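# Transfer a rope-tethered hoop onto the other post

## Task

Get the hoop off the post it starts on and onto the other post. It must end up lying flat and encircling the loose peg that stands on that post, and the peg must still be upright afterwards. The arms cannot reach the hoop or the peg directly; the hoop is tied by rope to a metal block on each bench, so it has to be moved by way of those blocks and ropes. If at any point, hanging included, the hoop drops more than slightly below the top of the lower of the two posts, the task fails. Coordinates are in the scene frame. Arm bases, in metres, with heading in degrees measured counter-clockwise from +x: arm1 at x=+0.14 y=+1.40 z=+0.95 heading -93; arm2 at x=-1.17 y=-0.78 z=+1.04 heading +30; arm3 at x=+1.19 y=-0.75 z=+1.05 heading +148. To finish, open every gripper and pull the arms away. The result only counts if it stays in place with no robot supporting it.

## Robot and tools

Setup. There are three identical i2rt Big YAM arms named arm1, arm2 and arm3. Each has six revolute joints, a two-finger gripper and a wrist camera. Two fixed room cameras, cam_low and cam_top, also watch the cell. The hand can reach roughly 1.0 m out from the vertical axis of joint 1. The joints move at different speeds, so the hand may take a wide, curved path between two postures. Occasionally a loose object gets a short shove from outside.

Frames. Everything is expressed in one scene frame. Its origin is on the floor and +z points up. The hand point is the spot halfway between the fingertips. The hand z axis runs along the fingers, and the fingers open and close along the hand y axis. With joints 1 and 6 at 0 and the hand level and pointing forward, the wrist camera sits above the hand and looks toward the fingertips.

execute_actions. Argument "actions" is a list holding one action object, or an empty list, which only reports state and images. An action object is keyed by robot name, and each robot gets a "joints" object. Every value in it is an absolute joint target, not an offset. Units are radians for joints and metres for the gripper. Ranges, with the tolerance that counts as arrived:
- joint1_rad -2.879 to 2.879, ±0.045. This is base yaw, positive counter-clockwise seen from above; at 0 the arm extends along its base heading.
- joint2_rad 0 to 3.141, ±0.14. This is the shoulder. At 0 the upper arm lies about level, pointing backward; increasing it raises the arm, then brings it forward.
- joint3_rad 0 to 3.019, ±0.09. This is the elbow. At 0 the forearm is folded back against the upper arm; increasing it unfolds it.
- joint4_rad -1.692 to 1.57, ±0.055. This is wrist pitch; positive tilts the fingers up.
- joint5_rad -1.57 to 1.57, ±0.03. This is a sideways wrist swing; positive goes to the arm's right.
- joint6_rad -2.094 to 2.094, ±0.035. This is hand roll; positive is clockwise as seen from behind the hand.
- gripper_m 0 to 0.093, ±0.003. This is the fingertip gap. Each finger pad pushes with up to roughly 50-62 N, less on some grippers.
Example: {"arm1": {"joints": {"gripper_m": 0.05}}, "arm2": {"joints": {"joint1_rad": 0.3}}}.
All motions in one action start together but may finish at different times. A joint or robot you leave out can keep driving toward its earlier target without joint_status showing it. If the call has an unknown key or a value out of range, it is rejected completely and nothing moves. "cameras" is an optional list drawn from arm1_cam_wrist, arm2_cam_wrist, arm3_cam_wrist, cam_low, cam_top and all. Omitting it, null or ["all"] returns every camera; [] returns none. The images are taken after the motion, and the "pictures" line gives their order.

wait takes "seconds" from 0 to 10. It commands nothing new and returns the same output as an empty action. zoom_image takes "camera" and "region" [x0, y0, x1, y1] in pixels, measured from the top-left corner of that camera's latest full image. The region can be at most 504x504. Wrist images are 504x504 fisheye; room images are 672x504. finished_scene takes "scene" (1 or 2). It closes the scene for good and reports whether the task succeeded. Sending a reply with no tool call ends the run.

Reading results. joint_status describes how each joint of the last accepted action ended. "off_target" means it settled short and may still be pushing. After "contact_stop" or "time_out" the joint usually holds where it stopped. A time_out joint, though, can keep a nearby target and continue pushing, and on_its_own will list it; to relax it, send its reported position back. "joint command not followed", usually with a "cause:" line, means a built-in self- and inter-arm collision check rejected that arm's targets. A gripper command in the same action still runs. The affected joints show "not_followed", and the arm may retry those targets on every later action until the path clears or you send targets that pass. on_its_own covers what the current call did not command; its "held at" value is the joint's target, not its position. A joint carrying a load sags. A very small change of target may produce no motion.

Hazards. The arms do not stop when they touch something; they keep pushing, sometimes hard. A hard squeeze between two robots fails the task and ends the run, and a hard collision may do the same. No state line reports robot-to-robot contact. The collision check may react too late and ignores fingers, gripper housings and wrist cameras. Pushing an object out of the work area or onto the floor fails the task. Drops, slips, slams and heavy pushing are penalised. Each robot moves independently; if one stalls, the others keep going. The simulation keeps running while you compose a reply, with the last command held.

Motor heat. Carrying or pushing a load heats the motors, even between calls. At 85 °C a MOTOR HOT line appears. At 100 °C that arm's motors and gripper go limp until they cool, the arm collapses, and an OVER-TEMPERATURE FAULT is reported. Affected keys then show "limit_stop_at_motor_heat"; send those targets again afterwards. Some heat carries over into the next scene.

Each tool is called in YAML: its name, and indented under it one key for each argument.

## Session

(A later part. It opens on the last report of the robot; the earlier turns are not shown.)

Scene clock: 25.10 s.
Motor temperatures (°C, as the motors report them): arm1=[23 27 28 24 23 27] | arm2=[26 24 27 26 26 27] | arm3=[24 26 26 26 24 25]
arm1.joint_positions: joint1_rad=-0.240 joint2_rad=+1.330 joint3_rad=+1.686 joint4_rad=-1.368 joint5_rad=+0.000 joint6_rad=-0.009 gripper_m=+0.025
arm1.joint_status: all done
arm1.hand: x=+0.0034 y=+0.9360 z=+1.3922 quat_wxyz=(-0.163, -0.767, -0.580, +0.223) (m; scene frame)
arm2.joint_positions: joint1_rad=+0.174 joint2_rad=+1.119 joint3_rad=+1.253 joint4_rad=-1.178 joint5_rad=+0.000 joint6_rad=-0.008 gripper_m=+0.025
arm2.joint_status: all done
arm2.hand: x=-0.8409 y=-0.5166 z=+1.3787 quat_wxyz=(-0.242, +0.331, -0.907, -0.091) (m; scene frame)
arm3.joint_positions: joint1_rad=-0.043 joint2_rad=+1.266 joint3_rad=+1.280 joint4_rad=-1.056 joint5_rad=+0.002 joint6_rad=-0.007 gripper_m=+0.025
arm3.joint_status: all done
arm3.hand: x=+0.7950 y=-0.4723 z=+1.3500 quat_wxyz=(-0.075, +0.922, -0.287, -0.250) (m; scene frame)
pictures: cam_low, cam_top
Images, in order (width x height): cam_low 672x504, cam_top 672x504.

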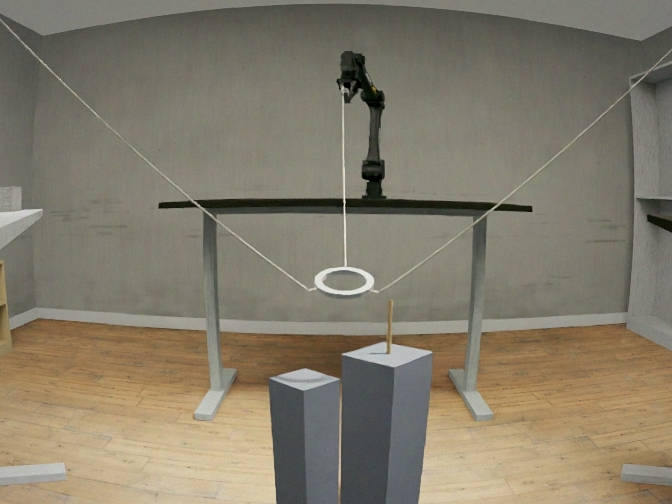

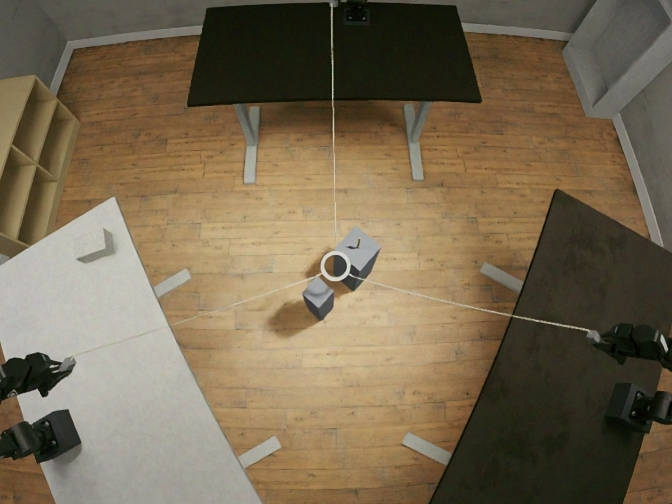

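execute_actions:
  actions:
    - {"arm1":{"joints":{"joint1_rad":-0.15,"joint2_rad":1.125,"joint3_rad":1.585,"joint4_rad":-1.44}},"arm2":{"joints":{"joint1_rad":0.2,"joint2_rad":1.33,"joint3_rad":1.535,"joint4_rad":-1.14}},"arm3":{"joints":{"joint1_rad":-0.22,"joint2_rad":1.23,"joint3_rad":1.34}}}
  cameras: []

execute_actions:
  actions:
    - {"arm1":{"joints":{"joint1_rad":-0.02,"joint2_rad":0.94,"joint3_rad":1.485,"joint4_rad":-1.52}},"arm2":{"joints":{"joint1_rad":0.22,"joint2_rad":1.57,"joint3_rad":1.77,"joint4_rad":-1.12}},"arm3":{"joints":{"joint1_rad":-0.4,"joint2_rad":1.27,"joint3_rad":1.38}}}
  cameras: ["cam_low","cam_top"]

Scene clock: 27.33 s.
Motor temperatures (°C, as the motors report them): arm1=[23 27 29 24 23 27] | arm2=[26 24 27 26 26 27] | arm3=[24 26 27 26 24 25]
arm1.joint_positions: joint1_rad=-0.141 joint2_rad=+1.137 joint3_rad=+1.572 joint4_rad=-1.438 joint5_rad=+0.000 joint6_rad=-0.009 gripper_m=+0.025
arm1.joint_status: all done
arm1.hand: x=+0.0654 y=+1.0063 z=+1.4090 quat_wxyz=(-0.177, -0.736, -0.616, +0.218) (m; scene frame)
arm2.joint_positions: joint1_rad=+0.193 joint2_rad=+1.344 joint3_rad=+1.462 joint4_rad=-1.159 joint5_rad=+0.000 joint6_rad=-0.008 gripper_m=+0.025
arm2.joint_status: all done
arm2.hand: x=-0.7804 y=-0.4536 z=+1.3863 quat_wxyz=(-0.243, +0.340, -0.904, -0.093) (m; scene frame)
arm3.joint_positions: joint1_rad=-0.228 joint2_rad=+1.266 joint3_rad=+1.280 joint4_rad=-1.056 joint5_rad=+0.001 joint6_rad=-0.007 gripper_m=+0.025
arm3.joint_status: all done
arm3.hand: x=+0.8522 y=-0.4047 z=+1.3493 quat_wxyz=(-0.098, +0.891, -0.371, -0.241) (m; scene frame)
pictures: none
No camera images: the call's "cameras" was empty. Leave "cameras" out to get every camera's image.

Scene clock: 28.63 s.
Motor temperatures (°C, as the motors report them): arm1=[23 27 29 24 23 27] | arm2=[26 24 28 26 26 27] | arm3=[24 26 27 26 24 25]
arm1.joint_positions: joint1_rad=-0.015 joint2_rad=+0.952 joint3_rad=+1.470 joint4_rad=-1.518 joint5_rad=+0.000 joint6_rad=-0.009 gripper_m=+0.025
arm1.joint_status: all done
arm1.hand: x=+0.1210 y=+1.0804 z=+1.4129 quat_wxyz=(-0.191, -0.696, -0.661, +0.207) (m; scene frame)
arm2.joint_positions: joint1_rad=+0.214 joint2_rad=+1.588 joint3_rad=+1.694 joint4_rad=-1.139 joint5_rad=+0.000 joint6_rad=-0.008 gripper_m=+0.025
arm2.joint_status: all done
arm2.hand: x=-0.7168 y=-0.3817 z=+1.3759 quat_wxyz=(-0.245, +0.349, -0.899, -0.097) (m; scene frame)
arm3.joint_positions: joint1_rad=-0.407 joint2_rad=+1.274 joint3_rad=+1.316 joint4_rad=-1.056 joint5_rad=+0.000 joint6_rad=-0.007 gripper_m=+0.025
arm3.joint_status: all done
arm3.hand: x=+0.9134 y=-0.3432 z=+1.3630 quat_wxyz=(-0.125, +0.852, -0.447, -0.243) (m; scene frame)
pictures: cam_low, cam_top
Images, in order (width x height): cam_low 672x504, cam_top 672x504.

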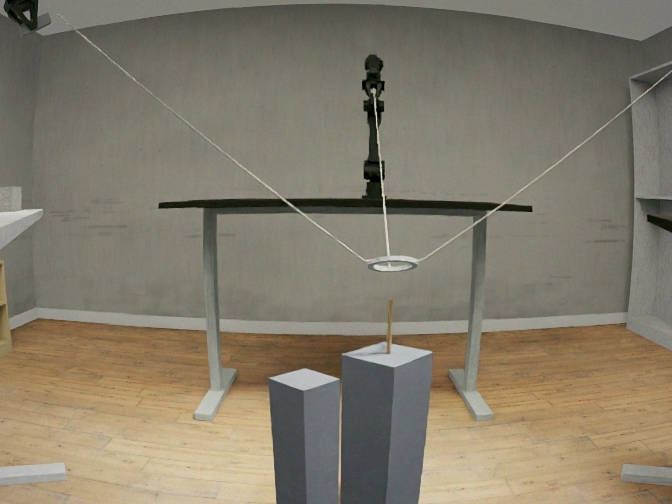

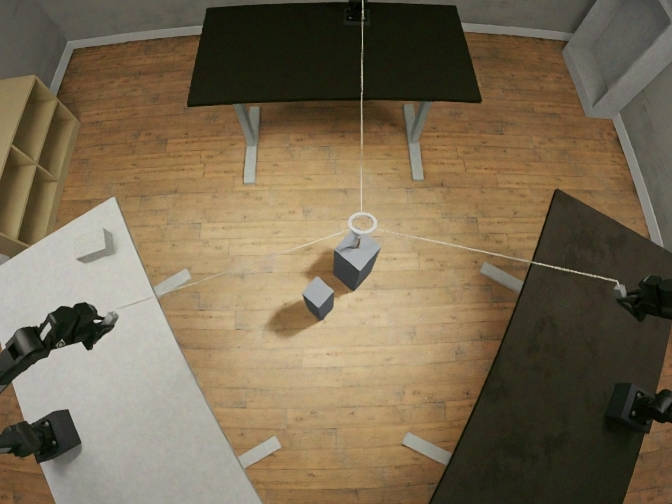

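execute_actions:
  actions: []
  cameras: ["cam_low","cam_top"]

Scene clock: 28.83 s.
Motor temperatures (°C, as the motors report them): arm1=[23 27 29 24 23 27] | arm2=[26 24 28 26 26 27] | arm3=[24 26 27 26 24 25]
arm1.joint_positions: joint1_rad=-0.015 joint2_rad=+0.952 joint3_rad=+1.470 joint4_rad=-1.518 joint5_rad=+0.000 joint6_rad=-0.009 gripper_m=+0.025
arm1.joint_status: all done
arm1.hand: x=+0.1210 y=+1.0804 z=+1.4129 quat_wxyz=(-0.191, -0.696, -0.661, +0.207) (m; scene frame)
arm2.joint_positions: joint1_rad=+0.214 joint2_rad=+1.588 joint3_rad=+1.694 joint4_rad=-1.139 joint5_rad=+0.000 joint6_rad=-0.008 gripper_m=+0.025
arm2.joint_status: all done
arm2.hand: x=-0.7168 y=-0.3817 z=+1.3759 quat_wxyz=(-0.245, +0.349, -0.899, -0.097) (m; scene frame)
arm3.joint_positions: joint1_rad=-0.407 joint2_rad=+1.274 joint3_rad=+1.316 joint4_rad=-1.056 joint5_rad=+0.000 joint6_rad=-0.007 gripper_m=+0.025
arm3.joint_status: all done
arm3.hand: x=+0.9134 y=-0.3432 z=+1.3630 quat_wxyz=(-0.125, +0.852, -0.447, -0.243) (m; scene frame)
pictures: cam_low, cam_top
Images, in order (width x height): cam_low 672x504, cam_top 672x504.

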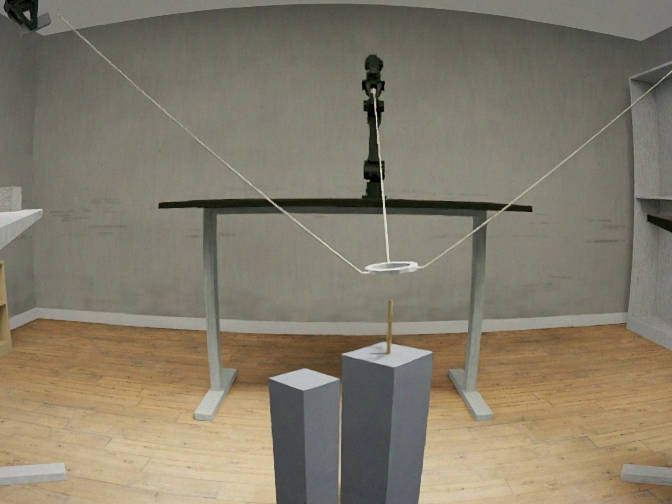

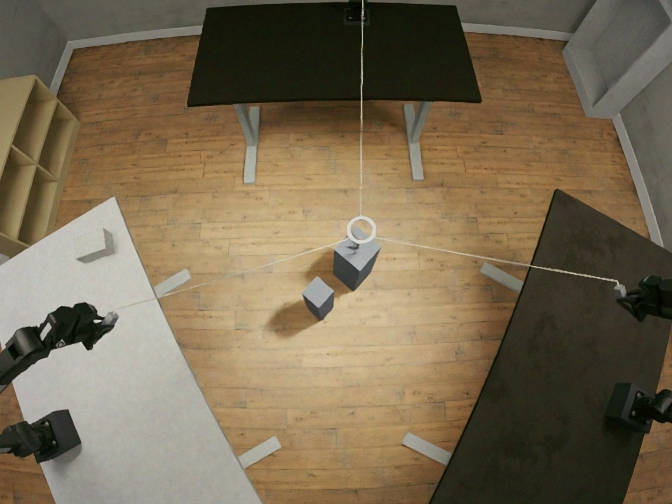

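execute_actions:
  actions:
    - {"arm1":{"joints":{"joint2_rad":0.88,"joint3_rad":1.31,"joint4_rad":-1.39}},"arm2":{"joints":{"joint3_rad":1.57,"joint4_rad":-0.99}},"arm3":{"joints":{"joint3_rad":1.2,"joint4_rad":-0.915}}}
  cameras: ["cam_low","cam_top"]

zoom_image:
  camera: "cam_top"
  region: [320,200,400,280]

Scene clock: 30.70 s.
Motor temperatures (°C, as the motors report them): arm1=[23 27 29 24 23 27] | arm2=[26 24 28 26 26 27] | arm3=[24 26 28 26 24 25]
arm1.joint_positions: joint1_rad=-0.015 joint2_rad=+0.892 joint3_rad=+1.301 joint4_rad=-1.411 joint5_rad=+0.000 joint6_rad=-0.009 gripper_m=+0.025
arm1.joint_status: all done
arm1.hand: x=+0.1209 y=+1.0829 z=+1.3650 quat_wxyz=(-0.190, -0.696, -0.661, +0.207) (m; scene frame)
arm2.joint_positions: joint1_rad=+0.214 joint2_rad=+1.585 joint3_rad=+1.559 joint4_rad=-1.016 joint5_rad=+0.000 joint6_rad=-0.008 gripper_m=+0.025
arm2.joint_status: all done
arm2.hand: x=-0.7180 y=-0.3823 z=+1.3247 quat_wxyz=(-0.241, +0.349, -0.900, -0.096) (m; scene frame)
arm3.joint_positions: joint1_rad=-0.407 joint2_rad=+1.287 joint3_rad=+1.173 joint4_rad=-0.938 joint5_rad=+0.000 joint6_rad=-0.007 gripper_m=+0.025
arm3.joint_status: all done
arm3.hand: x=+0.9161 y=-0.3482 z=+1.2993 quat_wxyz=(-0.116, +0.856, -0.450, -0.226) (m; scene frame)
pictures: cam_low, cam_top
Images, in order (width x height): cam_low 672x504, cam_top 672x504.

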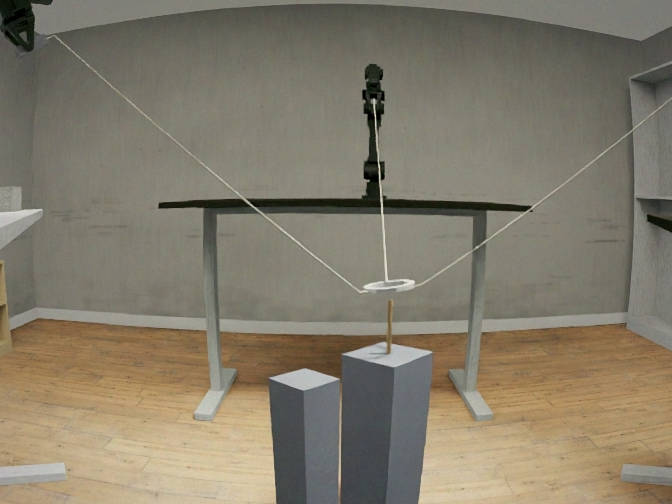

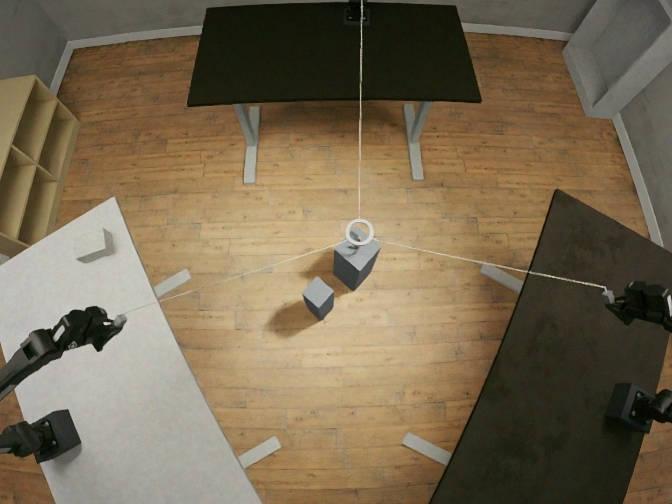

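Region (320, 200, 400, 280) of cam_top's 672x504 image, scaled by 6.300, with more detail than that image has.

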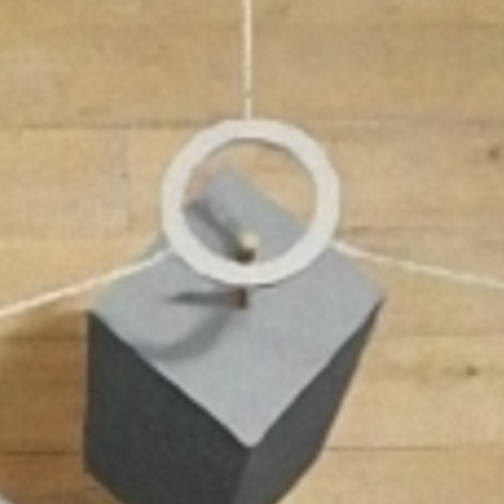

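execute_actions:
  actions:
    - {"arm1":{"joints":{"joint2_rad":0.852,"joint3_rad":1.047,"joint4_rad":-1.15}},"arm2":{"joints":{"joint1_rad":0.188,"joint3_rad":1.332,"joint4_rad":-0.742}},"arm3":{"joints":{"joint1_rad":-0.38,"joint3_rad":0.975,"joint4_rad":-0.655}}}
  cameras: ["cam_low","cam_top"]

zoom_image:
  camera: "cam_top"
  region: [320,200,400,280]

Scene clock: 32.33 s.
Motor temperatures (°C, as the motors report them): arm1=[23 27 29 24 23 27] | arm2=[26 25 28 26 26 27] | arm3=[24 26 28 26 24 25]
arm1.joint_positions: joint1_rad=-0.015 joint2_rad=+0.868 joint3_rad=+1.034 joint4_rad=-1.172 joint5_rad=+0.000 joint6_rad=-0.009 gripper_m=+0.025
arm1.joint_status: all done
arm1.hand: x=+0.1194 y=+1.0655 z=+1.2712 quat_wxyz=(-0.189, -0.696, -0.662, +0.205) (m; scene frame)
arm2.joint_positions: joint1_rad=+0.190 joint2_rad=+1.585 joint3_rad=+1.323 joint4_rad=-0.770 joint5_rad=+0.000 joint6_rad=-0.008 gripper_m=+0.025
arm2.joint_status: all done
arm2.hand: x=-0.7171 y=-0.3997 z=+1.2370 quat_wxyz=(-0.247, +0.338, -0.903, -0.095) (m; scene frame)
arm3.joint_positions: joint1_rad=-0.385 joint2_rad=+1.287 joint3_rad=+0.948 joint4_rad=-0.679 joint5_rad=+0.000 joint6_rad=-0.007 gripper_m=+0.025
arm3.joint_status: all done
arm3.hand: x=+0.9139 y=-0.3645 z=+1.2205 quat_wxyz=(-0.121, +0.857, -0.438, -0.243) (m; scene frame)
pictures: cam_low, cam_top
Images, in order (width x height): cam_low 672x504, cam_top 672x504.

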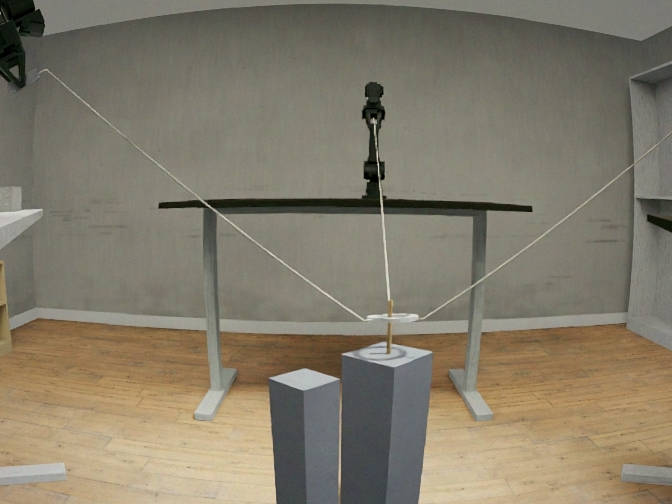

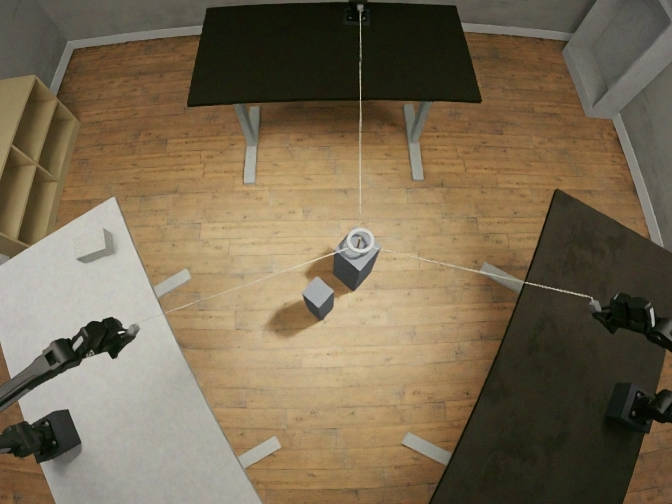

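Region (320, 200, 400, 280) of cam_top's 672x504 image, scaled by 6.300, with more detail than that image has.

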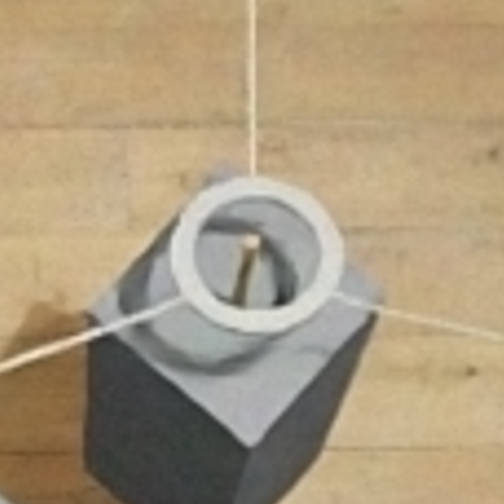

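execute_actions:
  actions:
    - {"arm1":{"joints":{"joint2_rad":0.87,"joint3_rad":0.79,"joint4_rad":-0.876}},"arm2":{"joints":{"joint2_rad":1.675,"joint3_rad":1.17,"joint4_rad":-0.48}},"arm3":{"joints":{"joint2_rad":1.44,"joint3_rad":0.825,"joint4_rad":-0.35}}}
  cameras: ["cam_low","cam_top"]

Scene clock: 33.70 s.
Motor temperatures (°C, as the motors report them): arm1=[23 27 29 24 23 27] | arm2=[26 25 28 26 26 27] | arm3=[24 26 28 26 24 25]
arm1.joint_positions: joint1_rad=-0.015 joint2_rad=+0.880 joint3_rad=+0.779 joint4_rad=-0.898 joint5_rad=+0.000 joint6_rad=-0.009 gripper_m=+0.025
arm1.joint_status: all done
arm1.hand: x=+0.1185 y=+1.0567 z=+1.1728 quat_wxyz=(-0.191, -0.695, -0.661, +0.208) (m; scene frame)
arm2.joint_positions: joint1_rad=+0.190 joint2_rad=+1.694 joint3_rad=+1.155 joint4_rad=-0.507 joint5_rad=+0.000 joint6_rad=-0.008 gripper_m=+0.025
arm2.joint_status: all done
arm2.hand: x=-0.7207 y=-0.4017 z=+1.1275 quat_wxyz=(-0.240, +0.339, -0.905, -0.092) (m; scene frame)
arm3.joint_positions: joint1_rad=-0.385 joint2_rad=+1.468 joint3_rad=+0.793 joint4_rad=-0.373 joint5_rad=+0.000 joint6_rad=-0.007 gripper_m=+0.025
arm3.joint_status: all done
arm3.hand: x=+0.9127 y=-0.3647 z=+1.1057 quat_wxyz=(-0.114, +0.861, -0.440, -0.229) (m; scene frame)
pictures: cam_low, cam_top
Images, in order (width x height): cam_low 672x504, cam_top 672x504.

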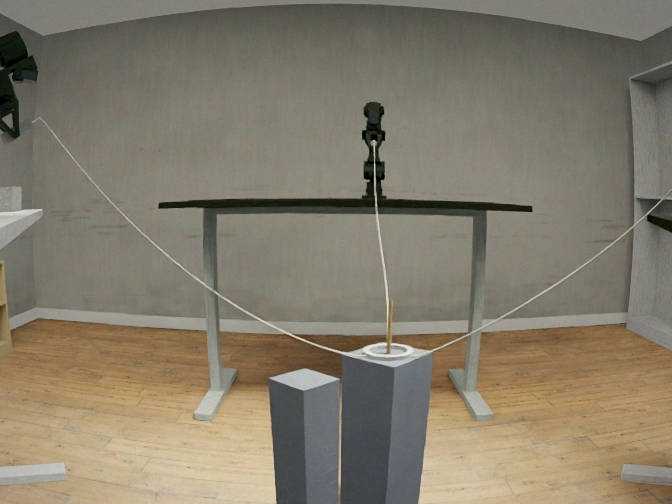

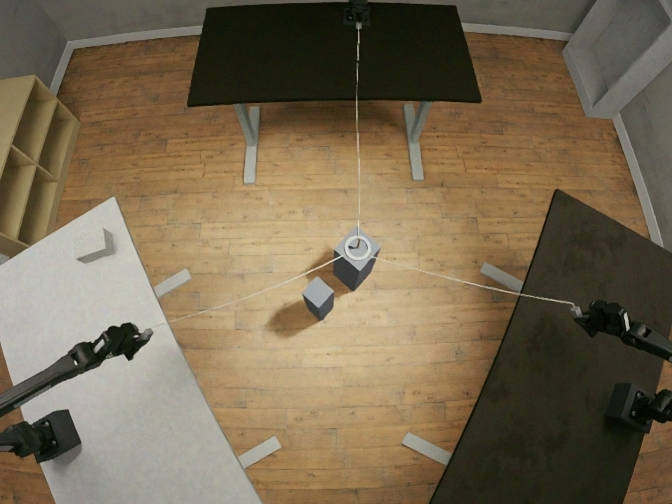

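execute_actions:
  actions:
    - {"arm1":{"joints":{"joint2_rad":1.93,"joint3_rad":1.53,"joint4_rad":-1.04}},"arm2":{"joints":{"joint2_rad":2.07,"joint3_rad":1.49,"joint4_rad":-0.85}},"arm3":{"joints":{"joint1_rad":-0.2,"joint2_rad":2.07,"joint3_rad":1.5,"joint4_rad":-0.84}}}
  cameras: ["cam_low"]

Scene clock: 36.00 s.
Motor temperatures (°C, as the motors report them): arm1=[23 27 29 24 23 27] | arm2=[26 25 28 26 26 27] | arm3=[24 26 28 26 24 25]
arm1.joint_positions: joint1_rad=-0.015 joint2_rad=+1.954 joint3_rad=+1.477 joint4_rad=-1.039 joint5_rad=+0.000 joint6_rad=-0.009 gripper_m=+0.025
arm1.joint_status: all done
arm1.hand: x=+0.1035 y=+0.8240 z=+0.9880 quat_wxyz=(-0.017, -0.725, -0.688, +0.022) (m; scene frame)
arm2.joint_positions: joint1_rad=+0.190 joint2_rad=+2.084 joint3_rad=+1.434 joint4_rad=-0.837 joint5_rad=+0.000 joint6_rad=-0.008 gripper_m=+0.025
arm2.joint_status: all done
arm2.hand: x=-0.7181 y=-0.3980 z=+0.9895 quat_wxyz=(-0.036, +0.351, -0.935, -0.017) (m; scene frame)
arm3.joint_positions: joint1_rad=-0.191 joint2_rad=+2.091 joint3_rad=+1.455 joint4_rad=-0.830 joint5_rad=-0.001 joint6_rad=-0.007 gripper_m=+0.025
arm3.joint_status: all done
arm3.hand: x=+0.7481 y=-0.3363 z=+0.9976 quat_wxyz=(-0.014, +0.930, -0.365, -0.049) (m; scene frame)
pictures: cam_low
Images, in order (width x height): cam_low 672x504.

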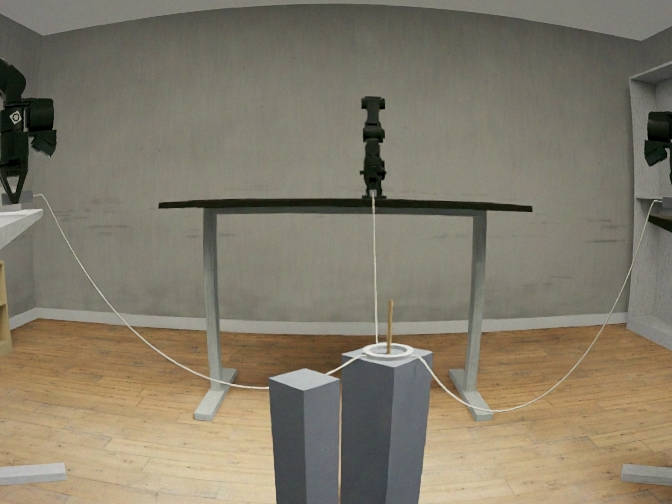

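execute_actions:
  actions:
    - {"arm1":{"joints":{"joint3_rad":1.445,"joint4_rad":-1.02}},"arm2":{"joints":{"joint3_rad":1.385}},"arm3":{"joints":{"joint3_rad":1.405}}}
  cameras: []

execute_actions:
  actions:
    - {"arm1":{"joints":{"gripper_m":0.07}},"arm2":{"joints":{"gripper_m":0.07}},"arm3":{"joints":{"gripper_m":0.07}}}
  cameras: []

execute_actions:
  actions:
    - {"arm1":{"joints":{"joint2_rad":1.4}},"arm2":{"joints":{"joint2_rad":1.5}},"arm3":{"joints":{"joint2_rad":1.5}}}

Scene clock: 37.43 s.
Motor temperatures (°C, as the motors report them): arm1=[23 27 29 24 23 27] | arm2=[26 25 28 26 26 27] | arm3=[24 27 28 26 24 25]
arm1.joint_positions: joint1_rad=-0.015 joint2_rad=+1.952 joint3_rad=+1.442 joint4_rad=-1.029 joint5_rad=+0.000 joint6_rad=-0.009 gripper_m=+0.025
arm1.joint_status: all done
arm1.hand: x=+0.1042 y=+0.8363 z=+0.9773 quat_wxyz=(-0.009, -0.725, -0.688, +0.013) (m; scene frame)
arm2.joint_positions: joint1_rad=+0.190 joint2_rad=+2.084 joint3_rad=+1.384 joint4_rad=-0.837 joint5_rad=+0.000 joint6_rad=-0.008 gripper_m=+0.025
arm2.joint_status: all done
arm2.hand: x=-0.7367 y=-0.4139 z=+0.9739 quat_wxyz=(-0.013, +0.351, -0.936, -0.009) (m; scene frame)
arm3.joint_positions: joint1_rad=-0.191 joint2_rad=+2.091 joint3_rad=+1.387 joint4_rad=-0.834 joint5_rad=-0.001 joint6_rad=-0.007 gripper_m=+0.025
arm3.joint_status: all done
arm3.hand: x=+0.7726 y=-0.3596 z=+0.9762 quat_wxyz=(-0.001, +0.931, -0.365, -0.016) (m; scene frame)
pictures: none
No camera images: the call's "cameras" was empty. Leave "cameras" out to get every camera's image.

Scene clock: 38.10 s.
Motor temperatures (°C, as the motors report them): arm1=[23 27 29 24 23 27] | arm2=[26 25 28 26 26 27] | arm3=[24 27 28 26 24 25]
arm1.joint_positions: joint1_rad=-0.015 joint2_rad=+1.950 joint3_rad=+1.442 joint4_rad=-1.029 joint5_rad=+0.000 joint6_rad=-0.009 gripper_m=+0.070
arm1.joint_status: all done
arm1.hand: x=+0.1042 y=+0.8361 z=+0.9781 quat_wxyz=(-0.010, -0.725, -0.688, +0.014) (m; scene frame)
arm2.joint_positions: joint1_rad=+0.190 joint2_rad=+2.084 joint3_rad=+1.384 joint4_rad=-0.837 joint5_rad=+0.000 joint6_rad=-0.008 gripper_m=+0.070
arm2.joint_status: all done
arm2.hand: x=-0.7367 y=-0.4139 z=+0.9739 quat_wxyz=(-0.013, +0.351, -0.936, -0.009) (m; scene frame)
arm3.joint_positions: joint1_rad=-0.191 joint2_rad=+2.091 joint3_rad=+1.387 joint4_rad=-0.834 joint5_rad=-0.001 joint6_rad=-0.007 gripper_m=+0.070
arm3.joint_status: all done
arm3.hand: x=+0.7726 y=-0.3596 z=+0.9762 quat_wxyz=(-0.001, +0.931, -0.366, -0.016) (m; scene frame)
pictures: none
No camera images: the call's "cameras" was empty. Leave "cameras" out to get every camera's image.

Scene clock: 39.67 s.
Motor temperatures (°C, as the motors report them): arm1=[23 27 29 24 23 27] | arm2=[26 25 28 26 26 27] | arm3=[24 27 28 26 24 25]
arm1.joint_positions: joint1_rad=-0.015 joint2_rad=+1.405 joint3_rad=+1.438 joint4_rad=-1.029 joint5_rad=+0.000 joint6_rad=-0.009 gripper_m=+0.070
arm1.joint_status: all done
arm1.hand: x=+0.1070 y=+0.8613 z=+1.2740 quat_wxyz=(-0.192, -0.695, -0.661, +0.209) (m; scene frame)
arm2.joint_positions: joint1_rad=+0.190 joint2_rad=+1.482 joint3_rad=+1.381 joint4_rad=-0.837 joint5_rad=+0.000 joint6_rad=-0.008 gripper_m=+0.070
arm2.joint_status: all done
arm2.hand: x=-0.7233 y=-0.4058 z=+1.3157 quat_wxyz=(-0.289, +0.333, -0.891, -0.110) (m; scene frame)
arm3.joint_positions: joint1_rad=-0.191 joint2_rad=+1.499 joint3_rad=+1.386 joint4_rad=-0.834 joint5_rad=-0.001 joint6_rad=-0.007 gripper_m=+0.070
arm3.joint_status: all done
arm3.hand: x=+0.7616 y=-0.3448 z=+1.3142 quat_wxyz=(-0.109, +0.886, -0.349, -0.286) (m; scene frame)
pictures: arm1_cam_wrist, arm2_cam_wrist, arm3_cam_wrist, cam_low, cam_top
Images, in order (width x height): arm1_cam_wrist 504x504, arm2_cam_wrist 504x504, arm3_cam_wrist 504x504, cam_low 672x504, cam_top 672x504.

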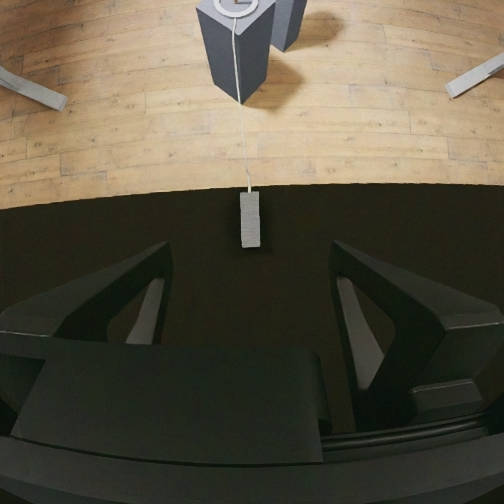

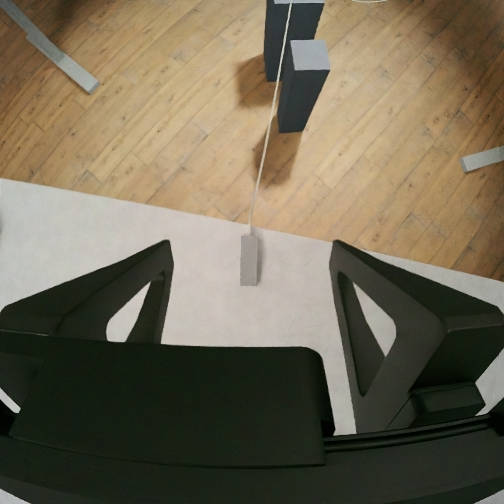

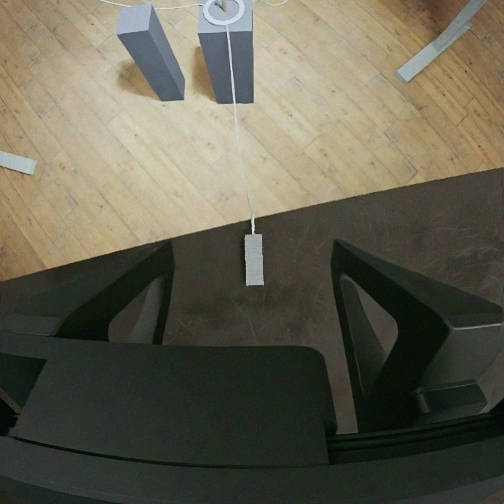

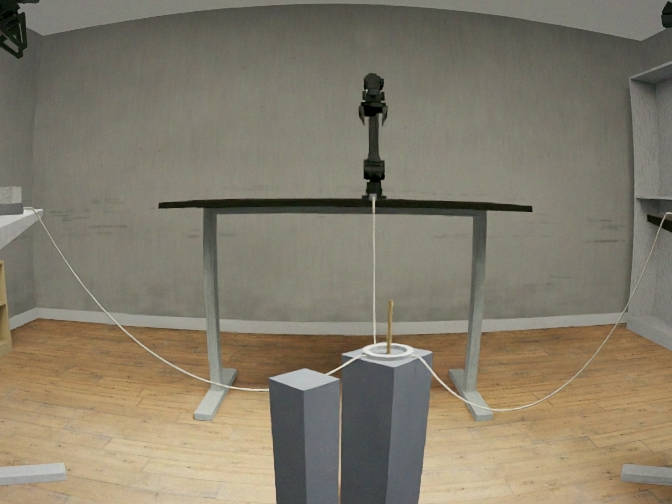

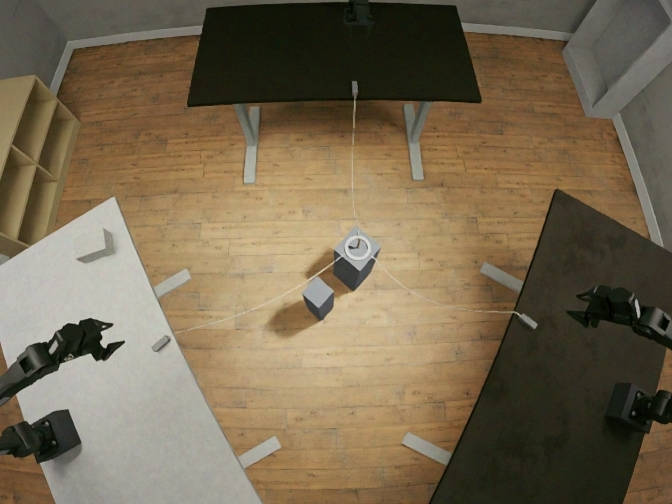

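finished_scene:
  scene: 1

The scene is finished: the task was done.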